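## Task

Move tube B (orange cap, currently in rack RK position D5) into bore A4 of mixer MX, seated fully at the bottom. Then press START on the mixer and keep the tube in that bore until the mixer's green top lamp turns off. Do not grip or unseat anyone else's tubes in bores or wells. Every station must remain upright and level on the bench mat. Nothing counts as done if it stays in place only because the robot holds it. At the end, open the gripper and move the hand away.

## Robot and tools

ROBOT. One arm with a two-finger gripper. Its six joints, listed base to hand, are waist, shoulder, elbow, wrist pitch, wrist yaw, wrist roll; ranges in rad: waist -2.880..2.880, shoulder 0.000..3.142, elbow 0.000..3.019, wrist pitch -1.693..1.571, wrist yaw -1.571..1.571, wrist roll -2.094..2.094. The fingers extend along the gripper's +z axis and close along its y axis. The reported hand point sits between the finger pads, roughly 1 cm short of the tips. The elbow cannot fully straighten.

SCENE FRAME. Origin on the table surface beneath the arm base; +z up; looking along +x, +y is to the left. The base may be slightly tilted. Layout: rack RK closest to the base; behind it, left to right, balance BAL, mixer MX, spectrophotometer SP, dry block DB, magnet block MG. None are fastened. On any station, row A is the row nearest its front and column 1 is leftmost when facing that front. START is on the mixer's slanted front face. A red lamp on the mixer top means the run was interrupted (shaking block touched or held); press START again. START is ignored while running. Green lamp off means the mix is over. Each tube placed must go fully to the bottom of its bore. Loose objects may occasionally get a small nudge from outside.

execute_actions(actions). actions is a list of up to 15 actions; each action is a table of up to 15 rows, one row per 1/30 s step; a short table repeats its final row to fill 15 steps. A row has 7 numbers in [-1, 1]: dx, dy, dz, rx, ry, rz, opening, optionally followed by 6 stiffness numbers. dx..rz are an offset, expressed in the gripper's own axes, from the hand pose measured when that action began (for a call's first action, the last pose reported in this scene). Every row refers to that same starting pose, not to the row before. Scale: 1.0 = 0.6 m for dx, dy, dz and 180 degrees for rx, ry, rz, which form a single rotation vector. opening is absolute: +1 fully open (0.094 m), -1 closed. The 6 optional stiffness values, 0 to 1, scale each joint's position gain in the Joint positions order and persist until changed. An empty list simply returns the current state and images.

move(target, speed, blocking). target is one row in the same layout: an offset in gripper axes from the pose in the latest result that reported one, plus absolute opening (sent when the move starts), optionally stiffness. The hand follows a straight path; it takes 0.5 to 10 s and is cut off at 10 s. speed is the path's top speed in m/s, 0.002 to 0.5 (default 0.25); turning is capped at twice that in rad/s. The path ignores obstacles, the hand lags and can overshoot the speed, notably near full reach. Faster contact hits harder, and aiming further beyond a contact pushes harder. blocking=false returns after 0.5 s while motion continues; until a result shows it ended, new rows and moves are refused, so use wait or stop. The extra "move:" line reports the outcome (done = settled near target; off_target, moving, held, fault), distance to target, and limits: paced = the commanded pose was clipped; held = a safety check blocked some steps, after which the arm may speed up sharply.

wait(seconds): 0 to 10; lets time run with the last command held; returns early if a running move ends. stop(): brakes a running move (needs stopping room; fingers keep moving). zoom_image(camera, region): camera is cam_high, cam_low or cam_wrist; region [x0, y0, x1, y1] in pixels from the top-left, at most 504x504. All three images are 896x504. finished_scene(scene): pass the number of the scene being ended; irreversible; the result reports success and gives the next task.

RESULTS. The state gives end_effector_position (m) and end_effector_quat_wxyz in the scene frame; it may be off, more so far out. Joint positions/velocities list the six joints in rad and rad/s, then finger gap in m and m/s. grip_measured is the finger opening on the command scale; readings may carry a constant error up to about 1 mm. "Hand target" is the pose the controller is currently driving toward. "pose unreachable" means the clearance check (which treats the mount under the base as arm) altered or blocked the command. MOTOR HOT appears from 85 °C; at 100 °C an OVER-TEMPERATURE FAULT drops the arm until it cools. FAULT lines can end moves or waits.

CONTROL BEHAVIOUR. Each step the command is clipped to 70 mm and 16 degrees from the measured pose; position wins over orientation if both cannot be met. After an action the arm travels no further than the last clipped pose, so send the remainder next. Moves of a few mm may do nothing. The arm usually settles a centimetre or more low; zero offsets let it sag further, so first correct back to the desired pose and then send zeros, aiming higher if still low. Because offsets start from the measured pose, repeating a small push against something rigid adds no force, but against something yielding it keeps advancing.

GRIPPING. To hold, command an opening below grip_measured: about 0.03 below holds firmly, less holds gently. Pad force tops out near 50-62 N (lower on some grippers, lower for parts under ~2 mm), with a brief spike on first contact.

AVOID. Dropping or slipping tubes, slamming or hard pushes, tipping or sliding stations off level, touching the shaking block during a run, gripping other tubes, and anything leaving the table (that ends the scene). Finish with the tube released and the hand clear.

Each tool is called after "Call:" by a JSON object that holds its "method" and its "body", one argument or row to a line.

## Session

Call:
{"method": "execute_actions", "body": {
  "actions": []
}}

Scene clock: 0.00 s.
end_effector_position=(+0.5787, -0.0366, +0.3296) grip_measured=+1.000 end_effector_quat_wxyz=(-0.102, +0.124, +0.987, -0.031)
Joint positions: [ 0.171  1.263  1.301 -0.93   0.529  0.293  0.094]
Joint velocities: [ 0.015  0.005 -0.007 -0.007 -0.007 -0.051  0.   ]
Motor temperatures (°C, as the motors report them): [19 18 21 21 19 21]
Hand target: +0.581, -0.037, +0.326; -0.103, +0.125, +0.986, -0.032
Joint stiffness scale: [1. 1. 1. 1. 1. 1.]

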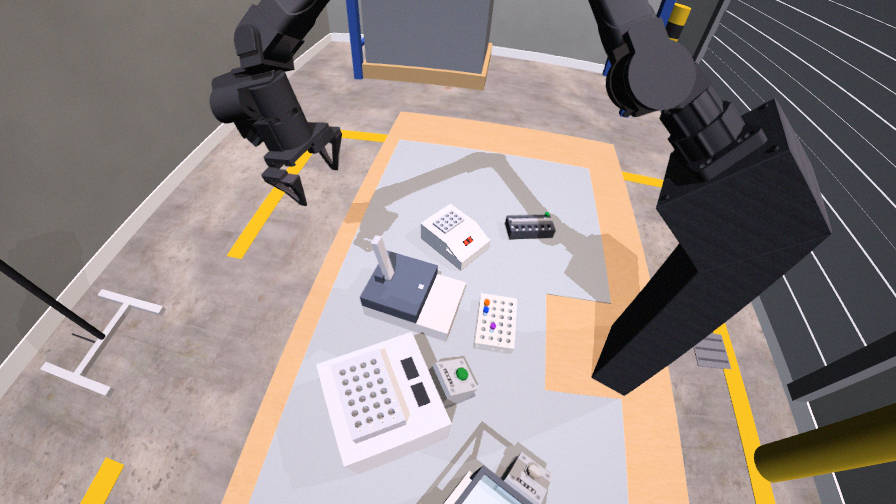

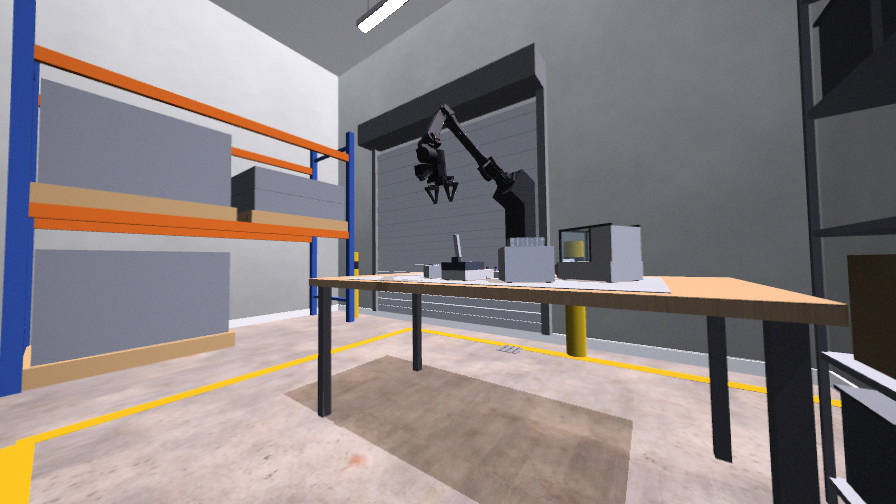

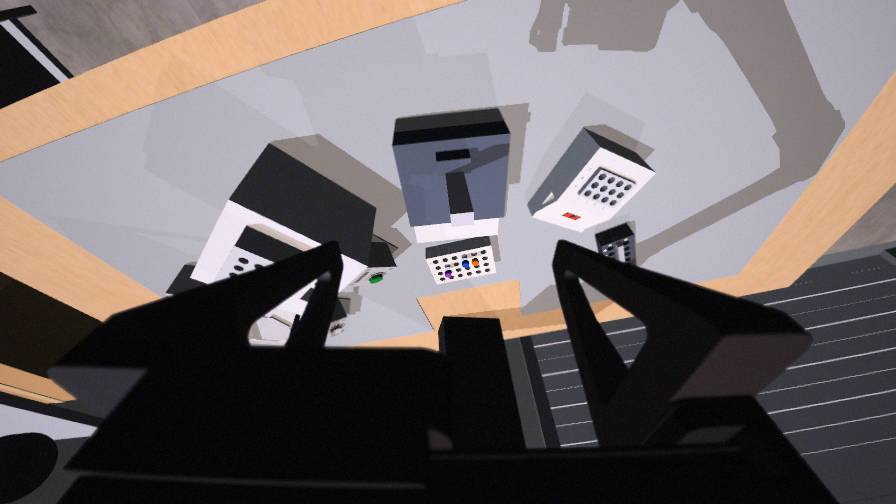

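Call:
{"method": "move", "body": {
  "target": [0.386,-0.092,0.221,-0.02,-0.065,-0.079,1]
}}

Scene clock: 5.87 s.
end_effector_position=(+0.3228, -0.0369, +0.2569) grip_measured=+1.000 end_effector_quat_wxyz=(+0.005, +0.007, +1.000, +0.005)
Joint positions: [-0.052  1.12   0.4    0.132  0.296 -0.205  0.094]
Joint velocities: [-0.015 -0.015 -0.017  0.007  0.022 -0.095  0.   ]
Motor temperatures (°C, as the motors report them): [19 19 21 21 19 21]
Hand target: +0.317, -0.040, +0.251; -0.002, +0.002, +1.000, +0.002
Off the commanded pose: 0.009 m, 1 deg.
Joint stiffness scale: [1. 1. 1. 1. 1. 1.]
move: done

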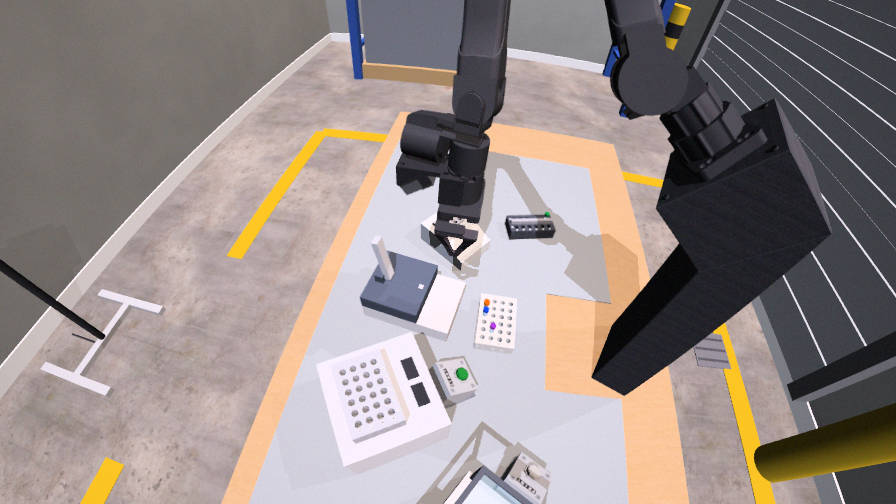

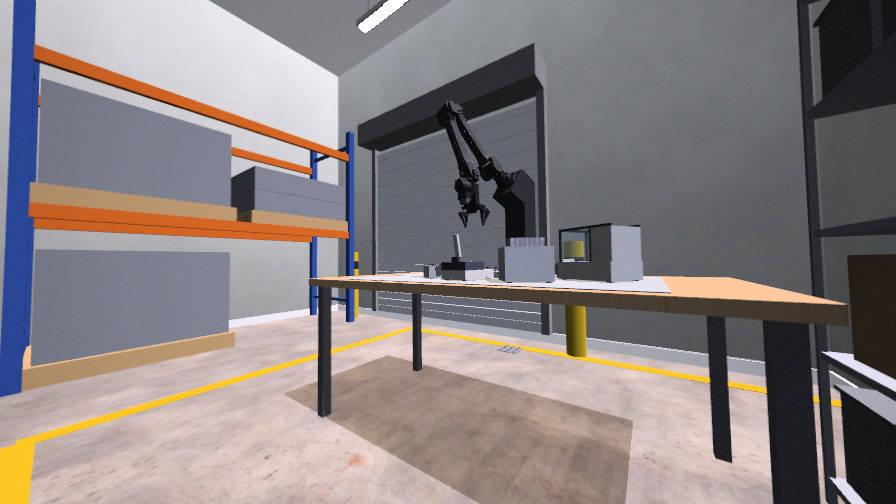

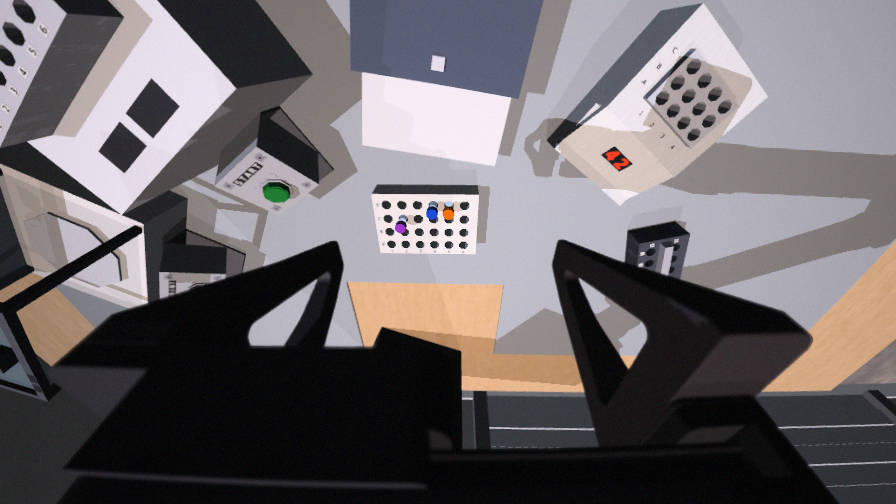

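Call:
{"method": "move", "body": {
  "target": [0.125,0,0.2,0,0,0.5,-0.4]
}}

Scene clock: 11.90 s.
end_effector_position=(+0.2511, -0.0286, +0.1423) grip_measured=-0.398 end_effector_quat_wxyz=(-0.002, +0.703, +0.711, +0.013)
Joint positions: [-0.19   1.723  0.44   0.714  0.168  1.264  0.028]
Joint velocities: [ 0.005 -0.015 -0.002  0.007  0.051  0.037 -0.001]
Motor temperatures (°C, as the motors report them): [19 19 21 21 19 21]
Hand target: +0.247, -0.034, +0.136; -0.001, +0.712, +0.702, +0.007
Off the commanded pose: 0.009 m, 2 deg.
Joint stiffness scale: [1. 1. 1. 1. 1. 1.]
move: done

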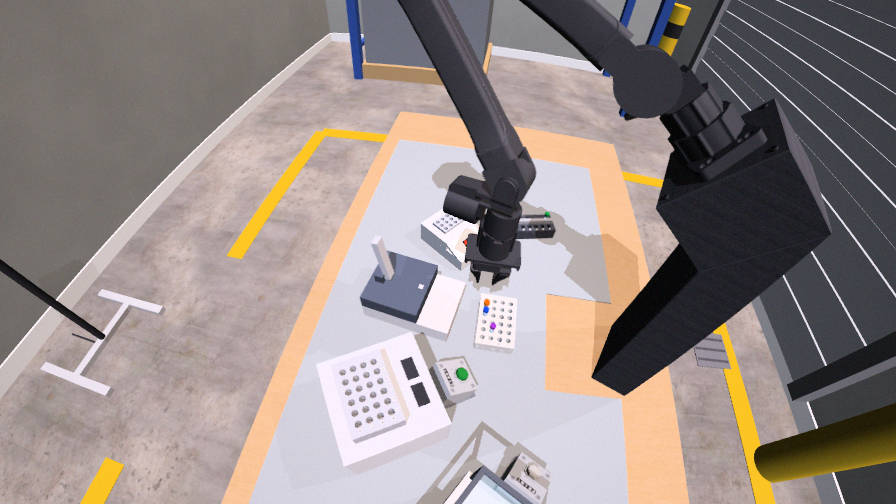

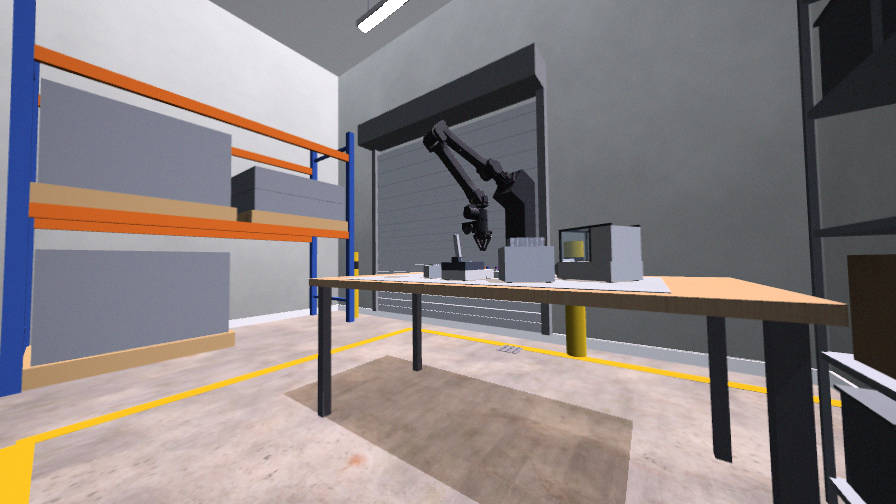

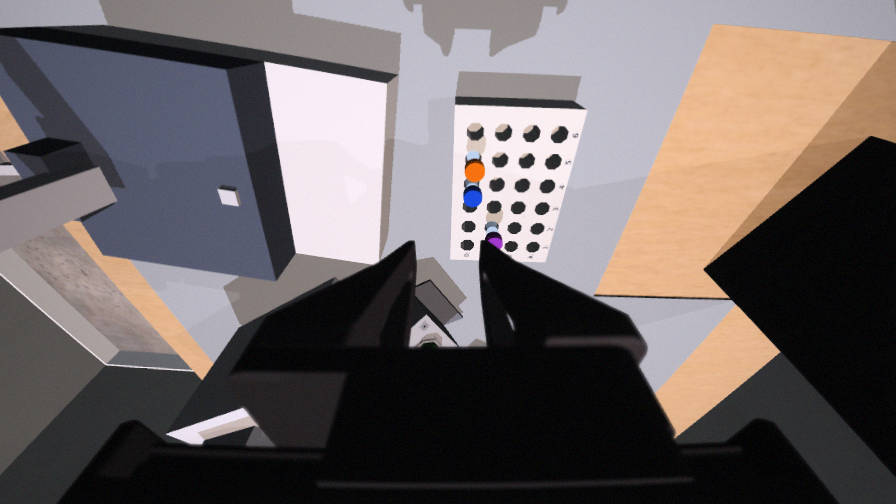

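Call:
{"method": "move", "body": {
  "target": [-0.02,-0.035,0.09,0,0,0,-0.4],
  "speed": 0.1
}}

Scene clock: 14.07 s.
end_effector_position=(+0.2341, -0.0339, +0.0937) grip_measured=-0.398 end_effector_quat_wxyz=(-0.005, +0.705, +0.709, +0.017)
Joint positions: [-0.25   1.906  0.533  0.808  0.108  1.237  0.028]
Joint velocities: [-0.015 -0.015  0.002  0.002  0.007 -0.066  0.   ]
Motor temperatures (°C, as the motors report them): [19 19 21 21 19 21]
Hand target: +0.230, -0.039, +0.088; -0.002, +0.704, +0.710, +0.013
Off the commanded pose: 0.009 m, 1 deg.
Joint stiffness scale: [1. 1. 1. 1. 1. 1.]
move: done

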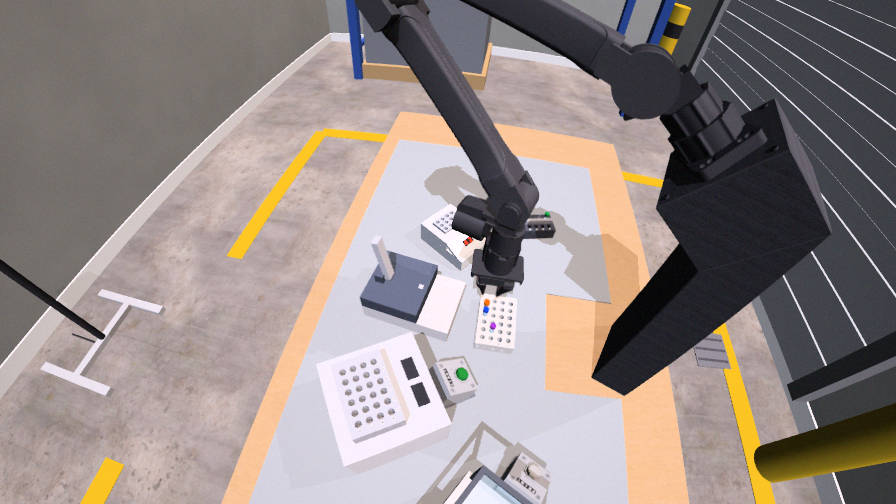

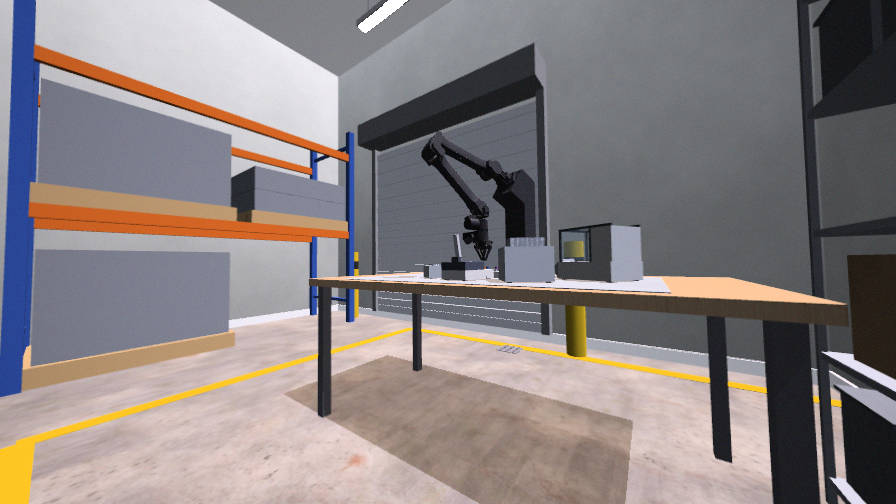

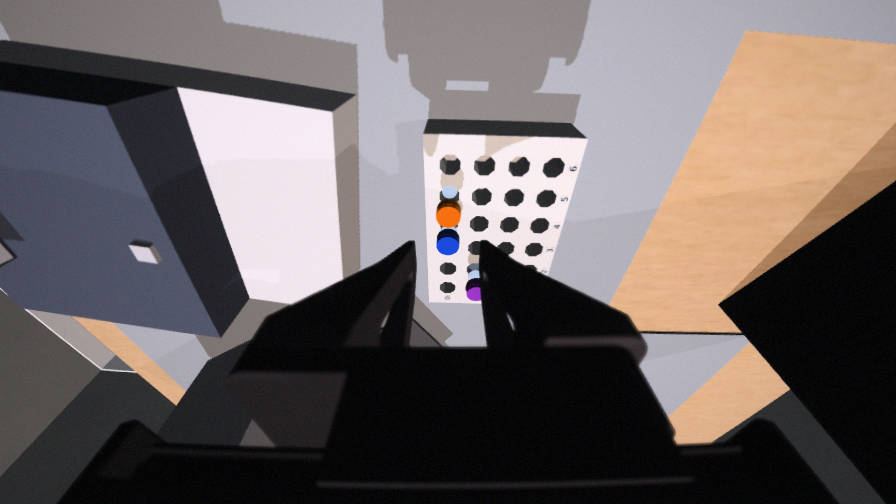

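Call:
{"method": "move", "body": {
  "target": [-0.013,-0.006,0.06,0.007,-0.013,0,-0.4],
  "speed": 0.05
}}

Call:
{"method": "zoom_image", "body": {
  "camera": "cam_high",
  "region": [420,240,580,360]
}}

Scene clock: 17.23 s.
end_effector_position=(+0.2417, -0.0381, +0.0639) grip_measured=-0.398 end_effector_quat_wxyz=(+0.009, +0.706, +0.709, +0.005)
Joint positions: [-0.25   1.973  0.616  0.808  0.141  1.236  0.028]
Joint velocities: [ 0.005  0.005  0.002 -0.002 -0.051  0.066  0.001]
Motor temperatures (°C, as the motors report them): [19 19 22 21 19 21]
Hand target: +0.231, -0.040, +0.058; +0.002, +0.705, +0.709, -0.005
Off the commanded pose: 0.013 m, 1 deg.
Joint stiffness scale: [1. 1. 1. 1. 1. 1.]
move: off_target

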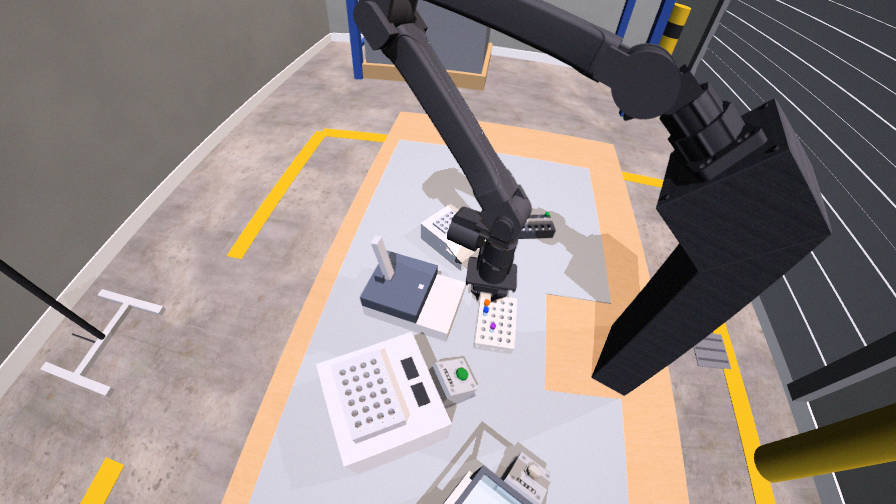

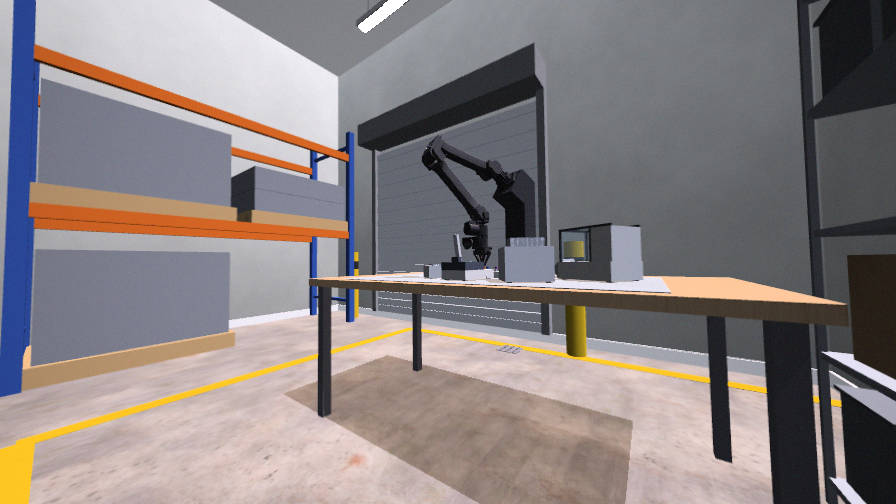

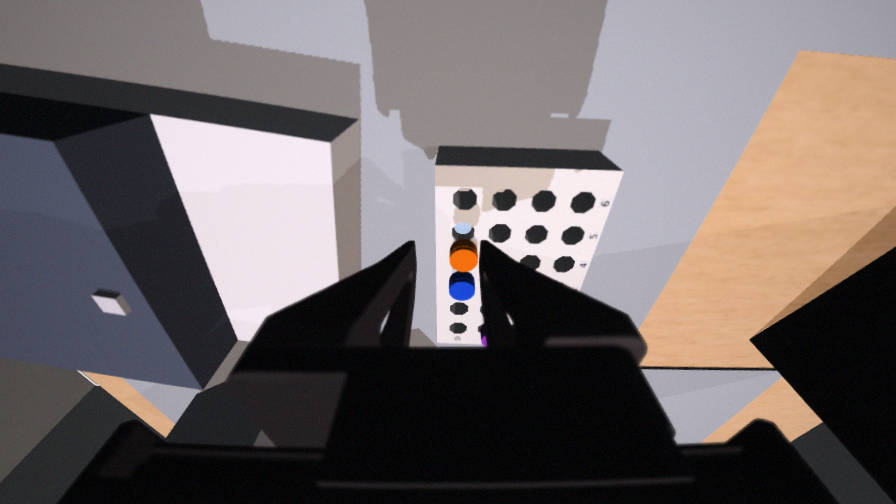

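Region (420, 240, 580, 360) of cam_high's 896x504 image, scaled by 3.150, with more detail than that image has; it fills the top 378 rows of this view, and the rest is white.

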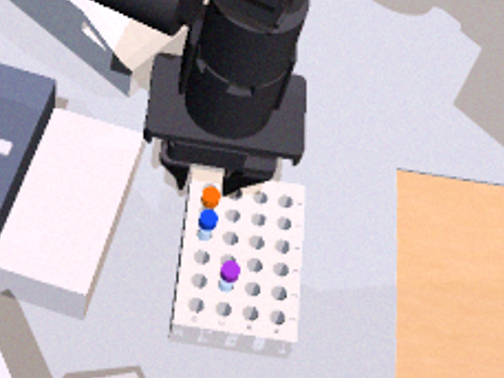

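Call:
{"method": "move", "body": {
  "target": [0.002,-0.026,0.012,0,0,0,-0.4],
  "speed": 0.03
}}

Call:
{"method": "move", "body": {
  "target": [0.0,-0.012,0.026,0,0,0,-0.4],
  "speed": 0.03
}}

Call:
{"method": "zoom_image", "body": {
  "camera": "cam_high",
  "region": [420,240,580,360]
}}

Scene clock: 21.00 s.
end_effector_position=(+0.2434, -0.0374, +0.0624) grip_measured=-0.398 end_effector_quat_wxyz=(+0.019, +0.707, +0.707, +0.013)
Joint positions: [-0.25   1.99   0.615  0.85   0.135  1.236  0.028]
Joint velocities: [-0.005 -0.005 -0.017 -0.002 -0.037 -0.007  0.001]
Motor temperatures (°C, as the motors report them): [19 19 22 21 19 21]
Hand target: +0.226, -0.037, +0.057; +0.009, +0.706, +0.708, +0.005
Off the commanded pose: 0.018 m, 1 deg.
Joint stiffness scale: [1. 1. 1. 1. 1. 1.]
move: off_target

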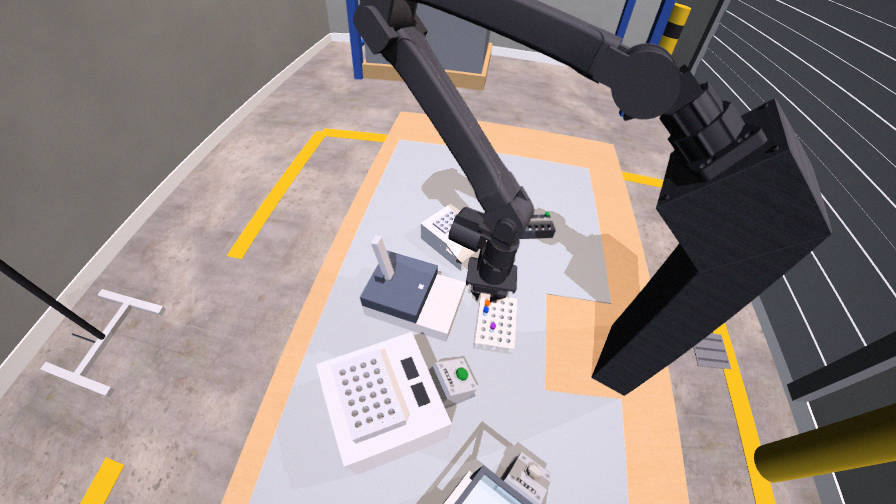

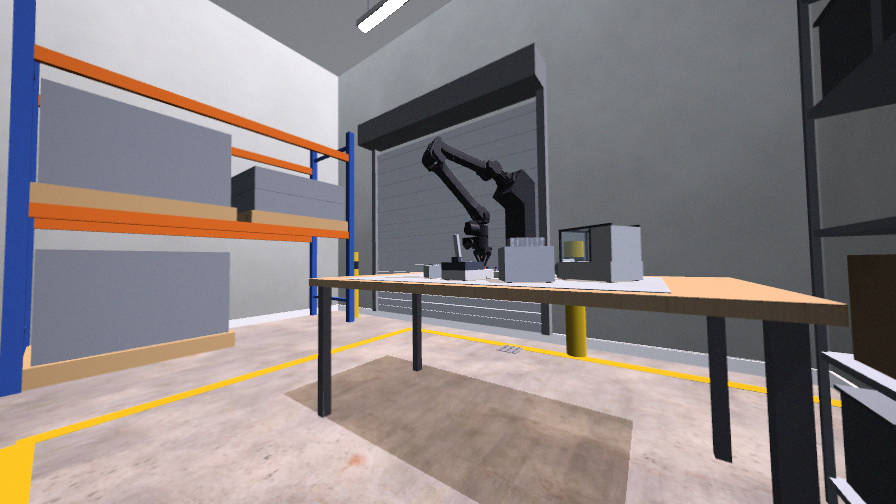

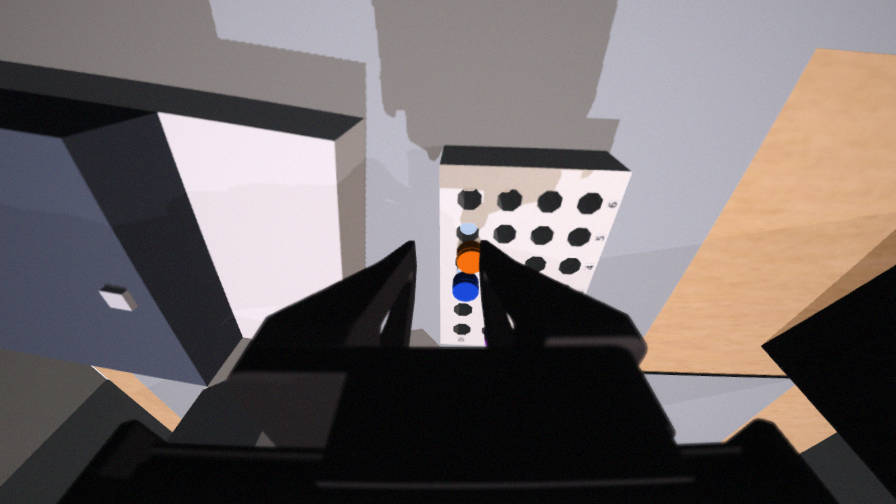

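Scene clock: 21.80 s.
end_effector_position=(+0.2437, -0.0373, +0.0620) grip_measured=-0.398 end_effector_quat_wxyz=(+0.022, +0.707, +0.707, +0.015)
Joint positions: [-0.25   1.995  0.615  0.861  0.134  1.236  0.028]
Joint velocities: [-0.005  0.015 -0.002 -0.002 -0.051 -0.007  0.   ]
Motor temperatures (°C, as the motors report them): [19 19 22 21 19 21]
Hand target: +0.237, -0.038, +0.047; +0.019, +0.707, +0.707, +0.013
Off the commanded pose: 0.017 m, 0 deg.
Joint stiffness scale: [1. 1. 1. 1. 1. 1.]
move: off_target

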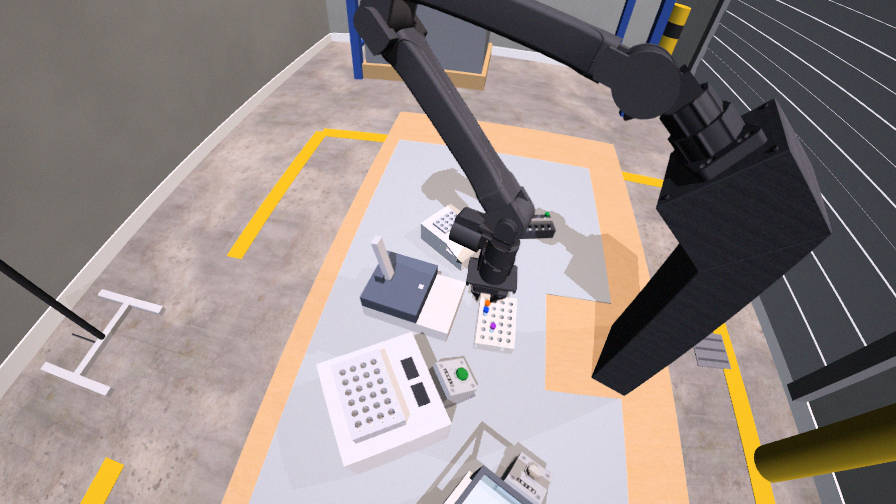

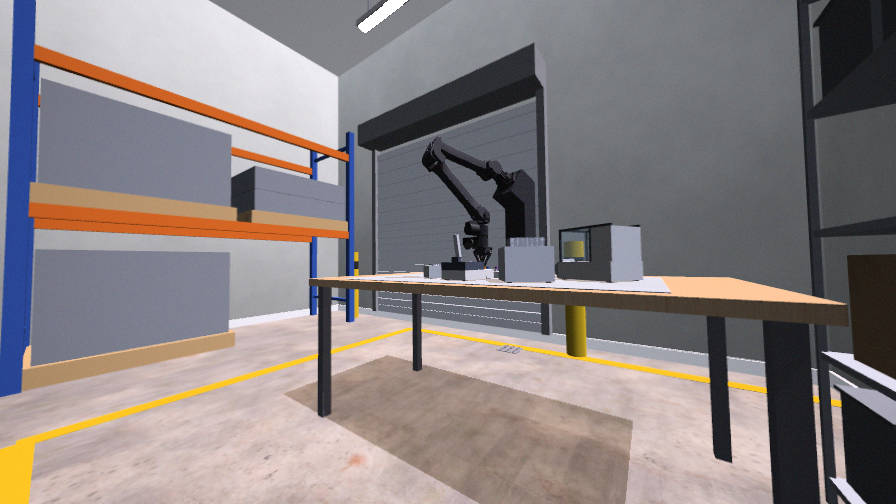

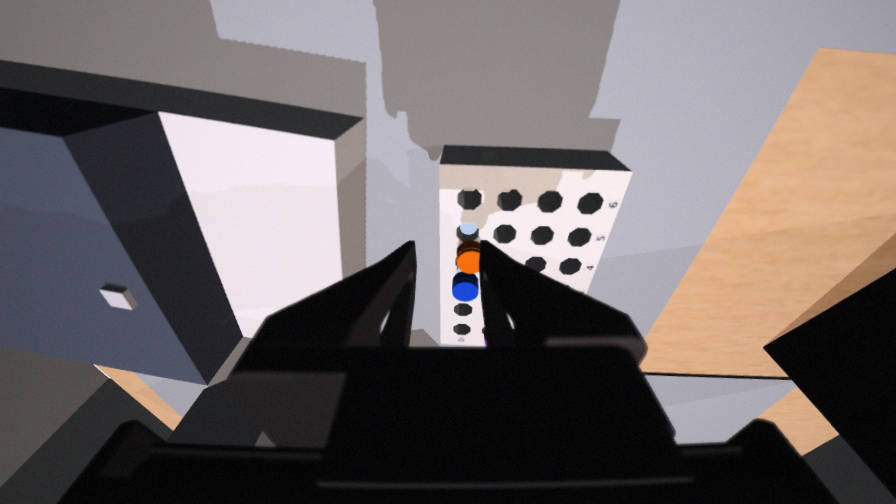

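Region (420, 240, 580, 360) of cam_high's 896x504 image, scaled by 3.150, with more detail than that image has; it fills the top 378 rows of this view, and the rest is white.

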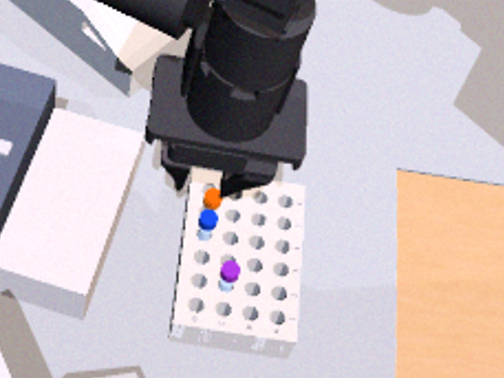

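Call:
{"method": "move", "body": {
  "target": [0.0,-0.03,0.012,0.025,0,0,-0.3],
  "speed": 0.03
}}

Scene clock: 25.07 s.
end_effector_position=(+0.2322, -0.0363, +0.0593) grip_measured=-0.302 end_effector_quat_wxyz=(-0.000, +0.704, +0.710, -0.006)
Joint positions: [-0.25   1.992  0.625  0.79   0.153  1.236  0.033]
Joint velocities: [ 0.015  0.005 -0.002  0.022  0.007 -0.066 -0.001]
Motor temperatures (°C, as the motors report them): [19 19 22 21 19 21]
Hand target: +0.226, -0.037, +0.054; -0.006, +0.707, +0.707, -0.013
Off the commanded pose: 0.008 m, 1 deg.
Joint stiffness scale: [1. 1. 1. 1. 1. 1.]
move: done

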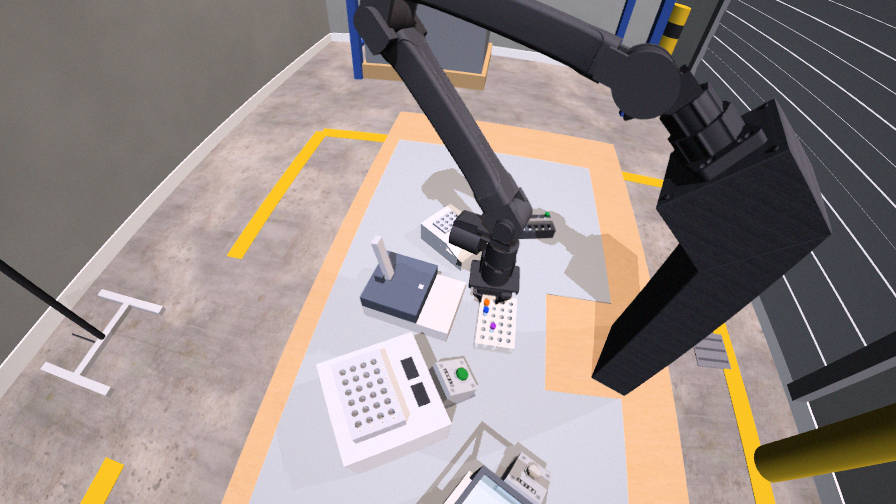

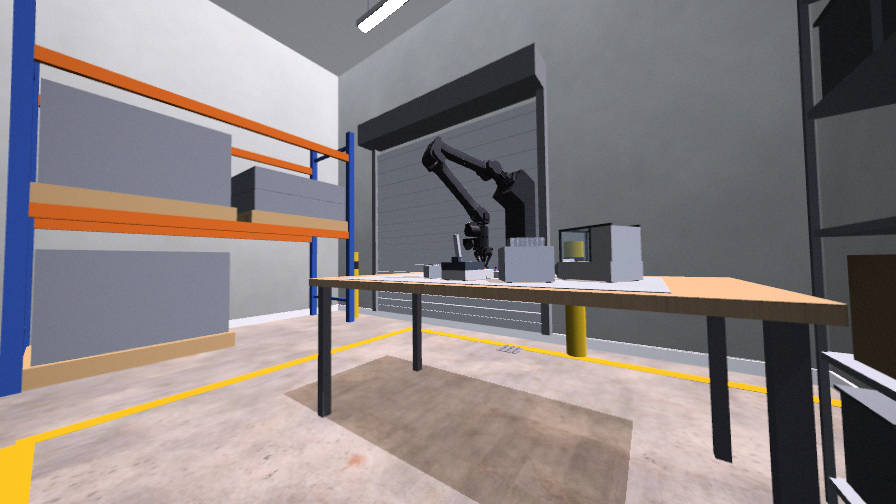

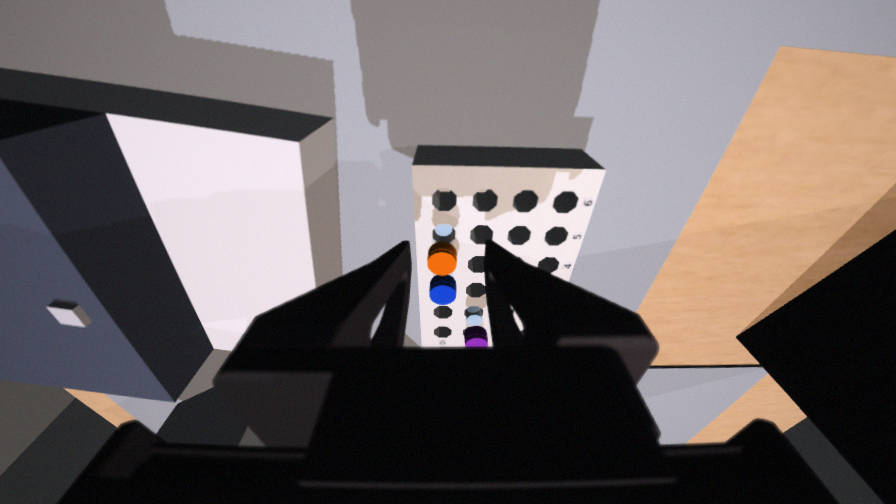

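Call:
{"method": "move", "body": {
  "target": [0.0,-0.01,0.03,0.003,0,0,-0.3],
  "speed": 0.03
}}

Call:
{"method": "zoom_image", "body": {
  "camera": "cam_high",
  "region": [420,240,580,360]
}}

Scene clock: 27.93 s.
end_effector_position=(+0.2338, -0.0346, +0.0480) grip_measured=-0.302 end_effector_quat_wxyz=(+0.000, +0.704, +0.710, -0.004)
Joint positions: [-0.25   2.02   0.655  0.79   0.15   1.236  0.033]
Joint velocities: [-0.015 -0.005 -0.002 -0.007 -0.11  -0.051 -0.   ]
Motor temperatures (°C, as the motors report them): [19 19 22 21 19 21]
Hand target: +0.226, -0.036, +0.042; -0.004, +0.704, +0.710, -0.009
Off the commanded pose: 0.010 m, 1 deg.
Joint stiffness scale: [1. 1. 1. 1. 1. 1.]
move: done

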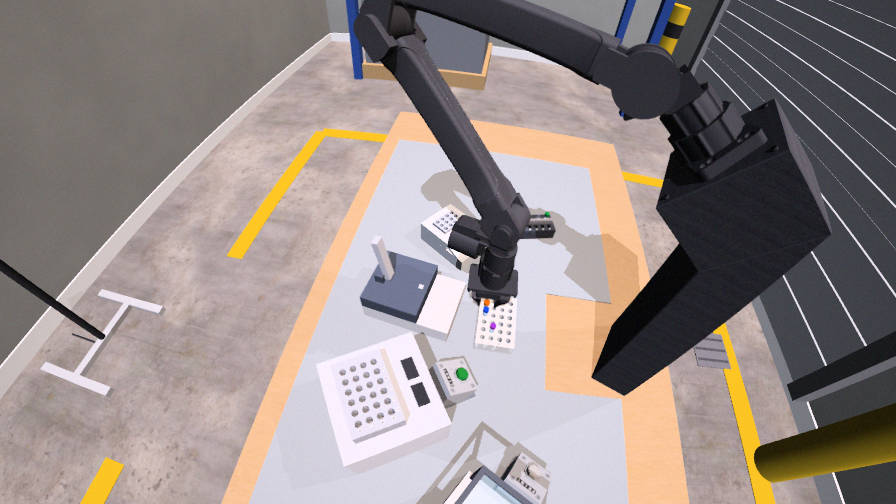

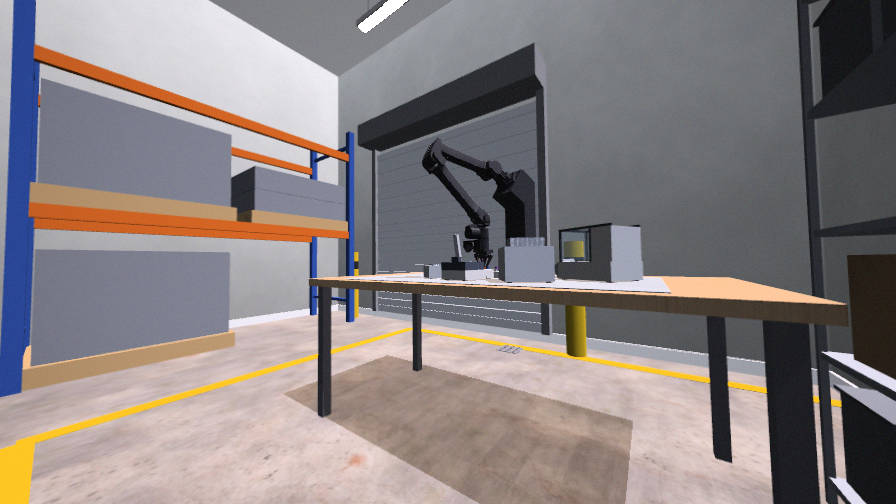

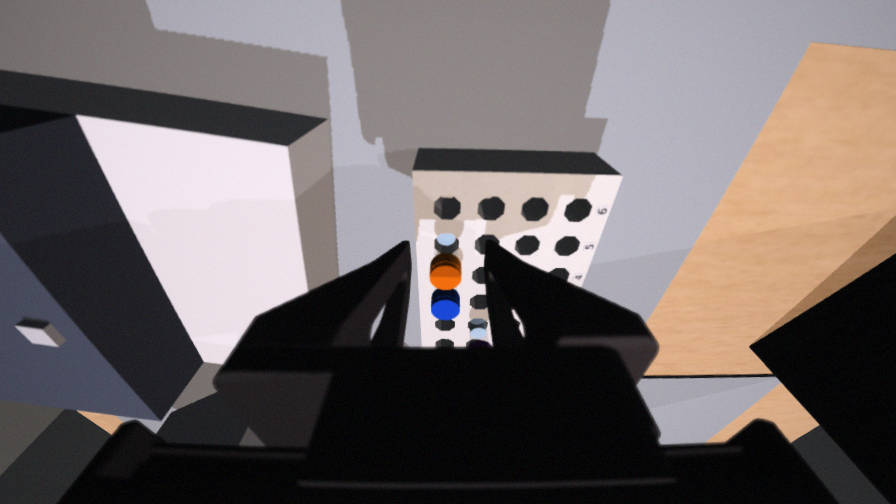

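Region (420, 240, 580, 360) of cam_high's 896x504 image, scaled by 3.150, with more detail than that image has; it fills the top 378 rows of this view, and the rest is white.

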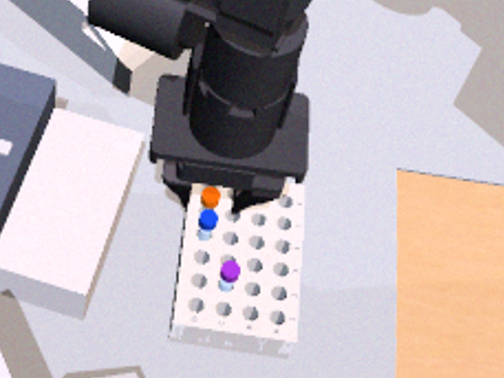

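Cap is ~13 mm. Close.

Call:
{"method": "move", "body": {
  "target": [0.0,-0.01,0.008,0.003,0,0,-0.77],
  "speed": 0.03
}}

Call:
{"method": "move", "body": {
  "target": [0.0,0,-0.1,0,0,0,-0.77],
  "speed": 0.04
}}

Scene clock: 31.10 s.
end_effector_position=(+0.2338, -0.0346, +0.0480) grip_measured=-0.758 end_effector_quat_wxyz=(+0.000, +0.704, +0.710, -0.004)
Joint positions: [-0.25   2.02   0.655  0.79   0.15   1.236  0.011]
Joint velocities: [-0.015 -0.015 -0.007  0.012  0.022 -0.037 -0.001]
Motor temperatures (°C, as the motors report them): [19 19 22 21 19 21]
Hand target: +0.228, -0.035, +0.043; -0.003, +0.704, +0.710, -0.007
Off the commanded pose: 0.008 m, 1 deg.
Joint stiffness scale: [1. 1. 1. 1. 1. 1.]
move: done

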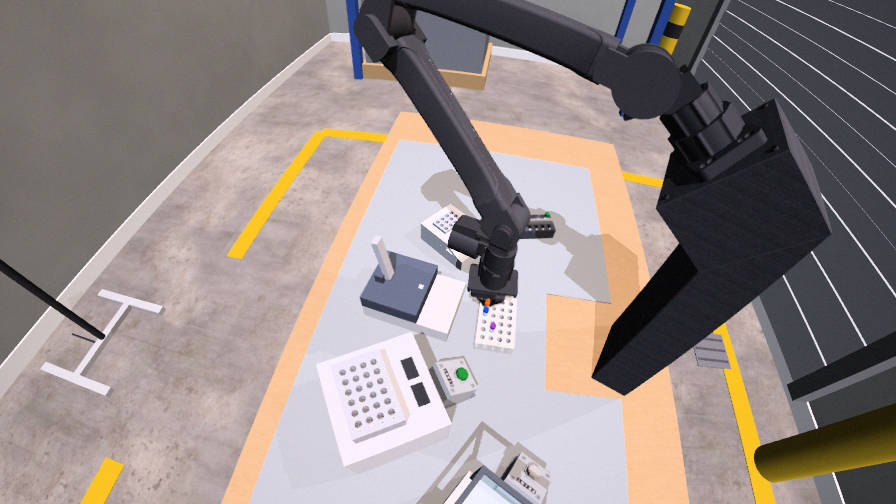

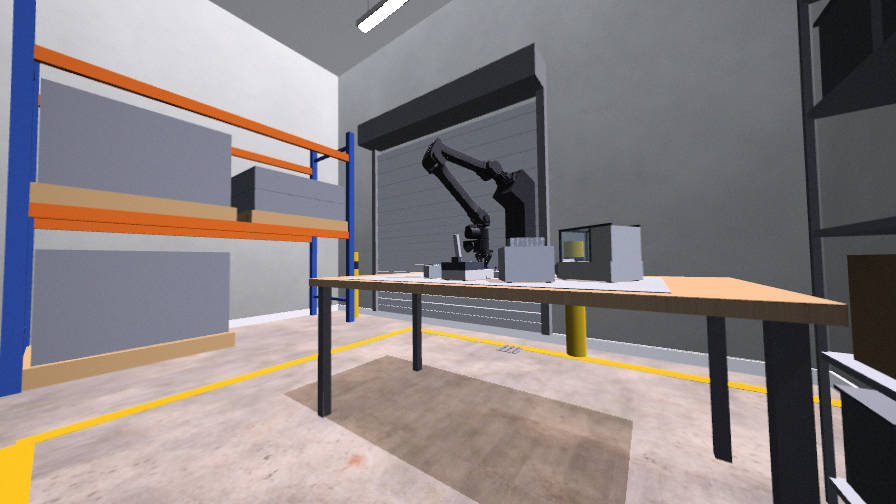

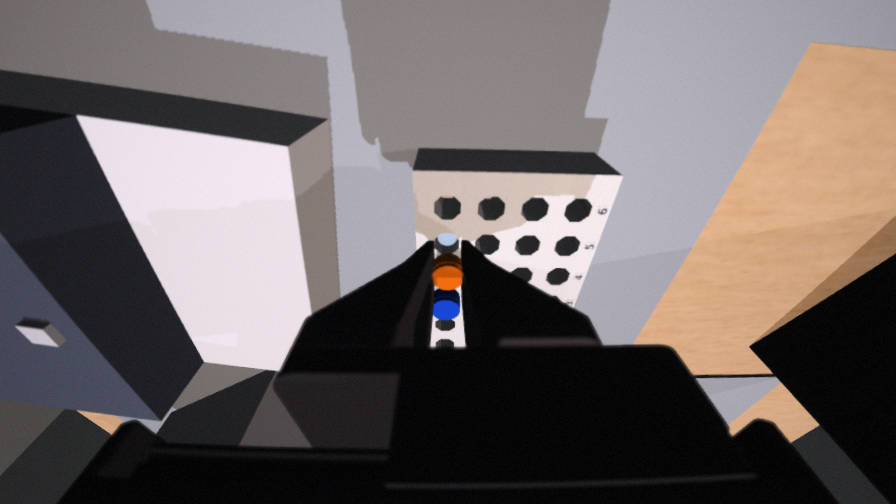

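Scene clock: 32.90 s.
end_effector_position=(+0.2456, -0.0446, +0.0970) grip_measured=-0.758 end_effector_quat_wxyz=(+0.016, +0.705, +0.709, -0.002)
Joint positions: [-0.241  1.872  0.537  0.79   0.168  1.237  0.011]
Joint velocities: [ 0.015 -0.005 -0.017 -0.012  0.125 -0.022 -0.   ]
Motor temperatures (°C, as the motors report them): [19 19 22 21 19 21]
Hand target: +0.234, -0.035, +0.108; +0.000, +0.704, +0.710, -0.004
Off the commanded pose: 0.019 m, 2 deg.
Joint stiffness scale: [1. 1. 1. 1. 1. 1.]
move: off_target

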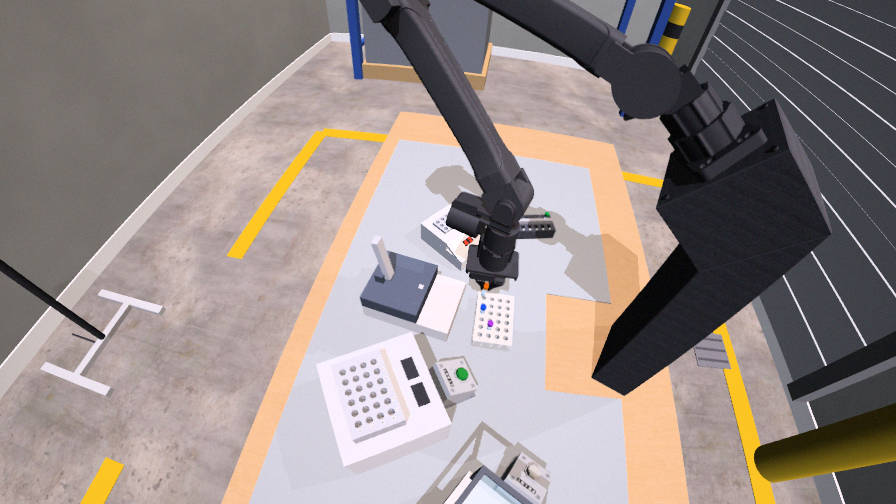

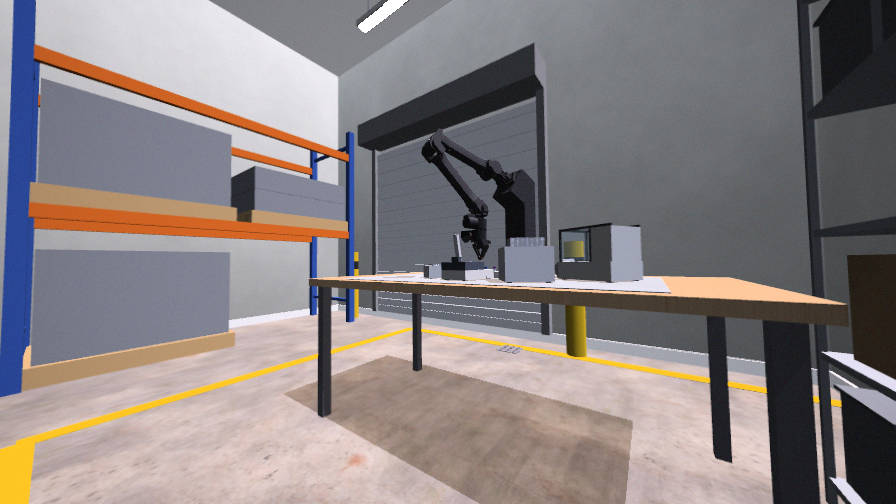

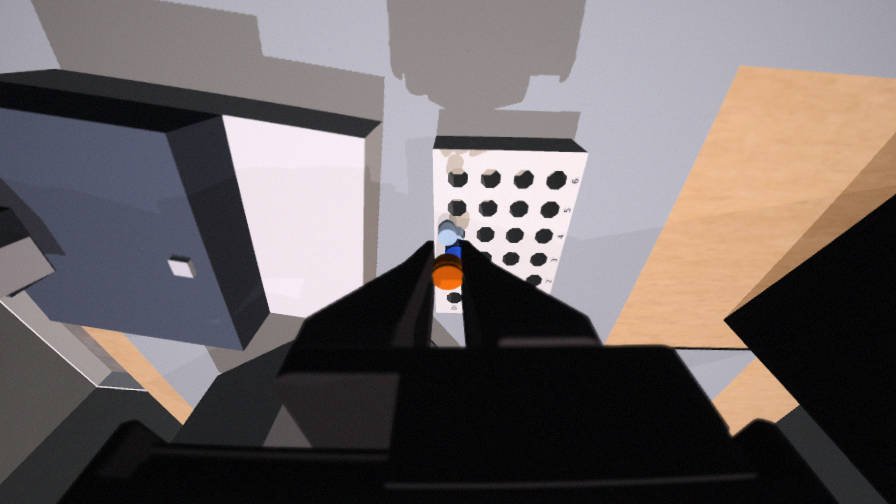

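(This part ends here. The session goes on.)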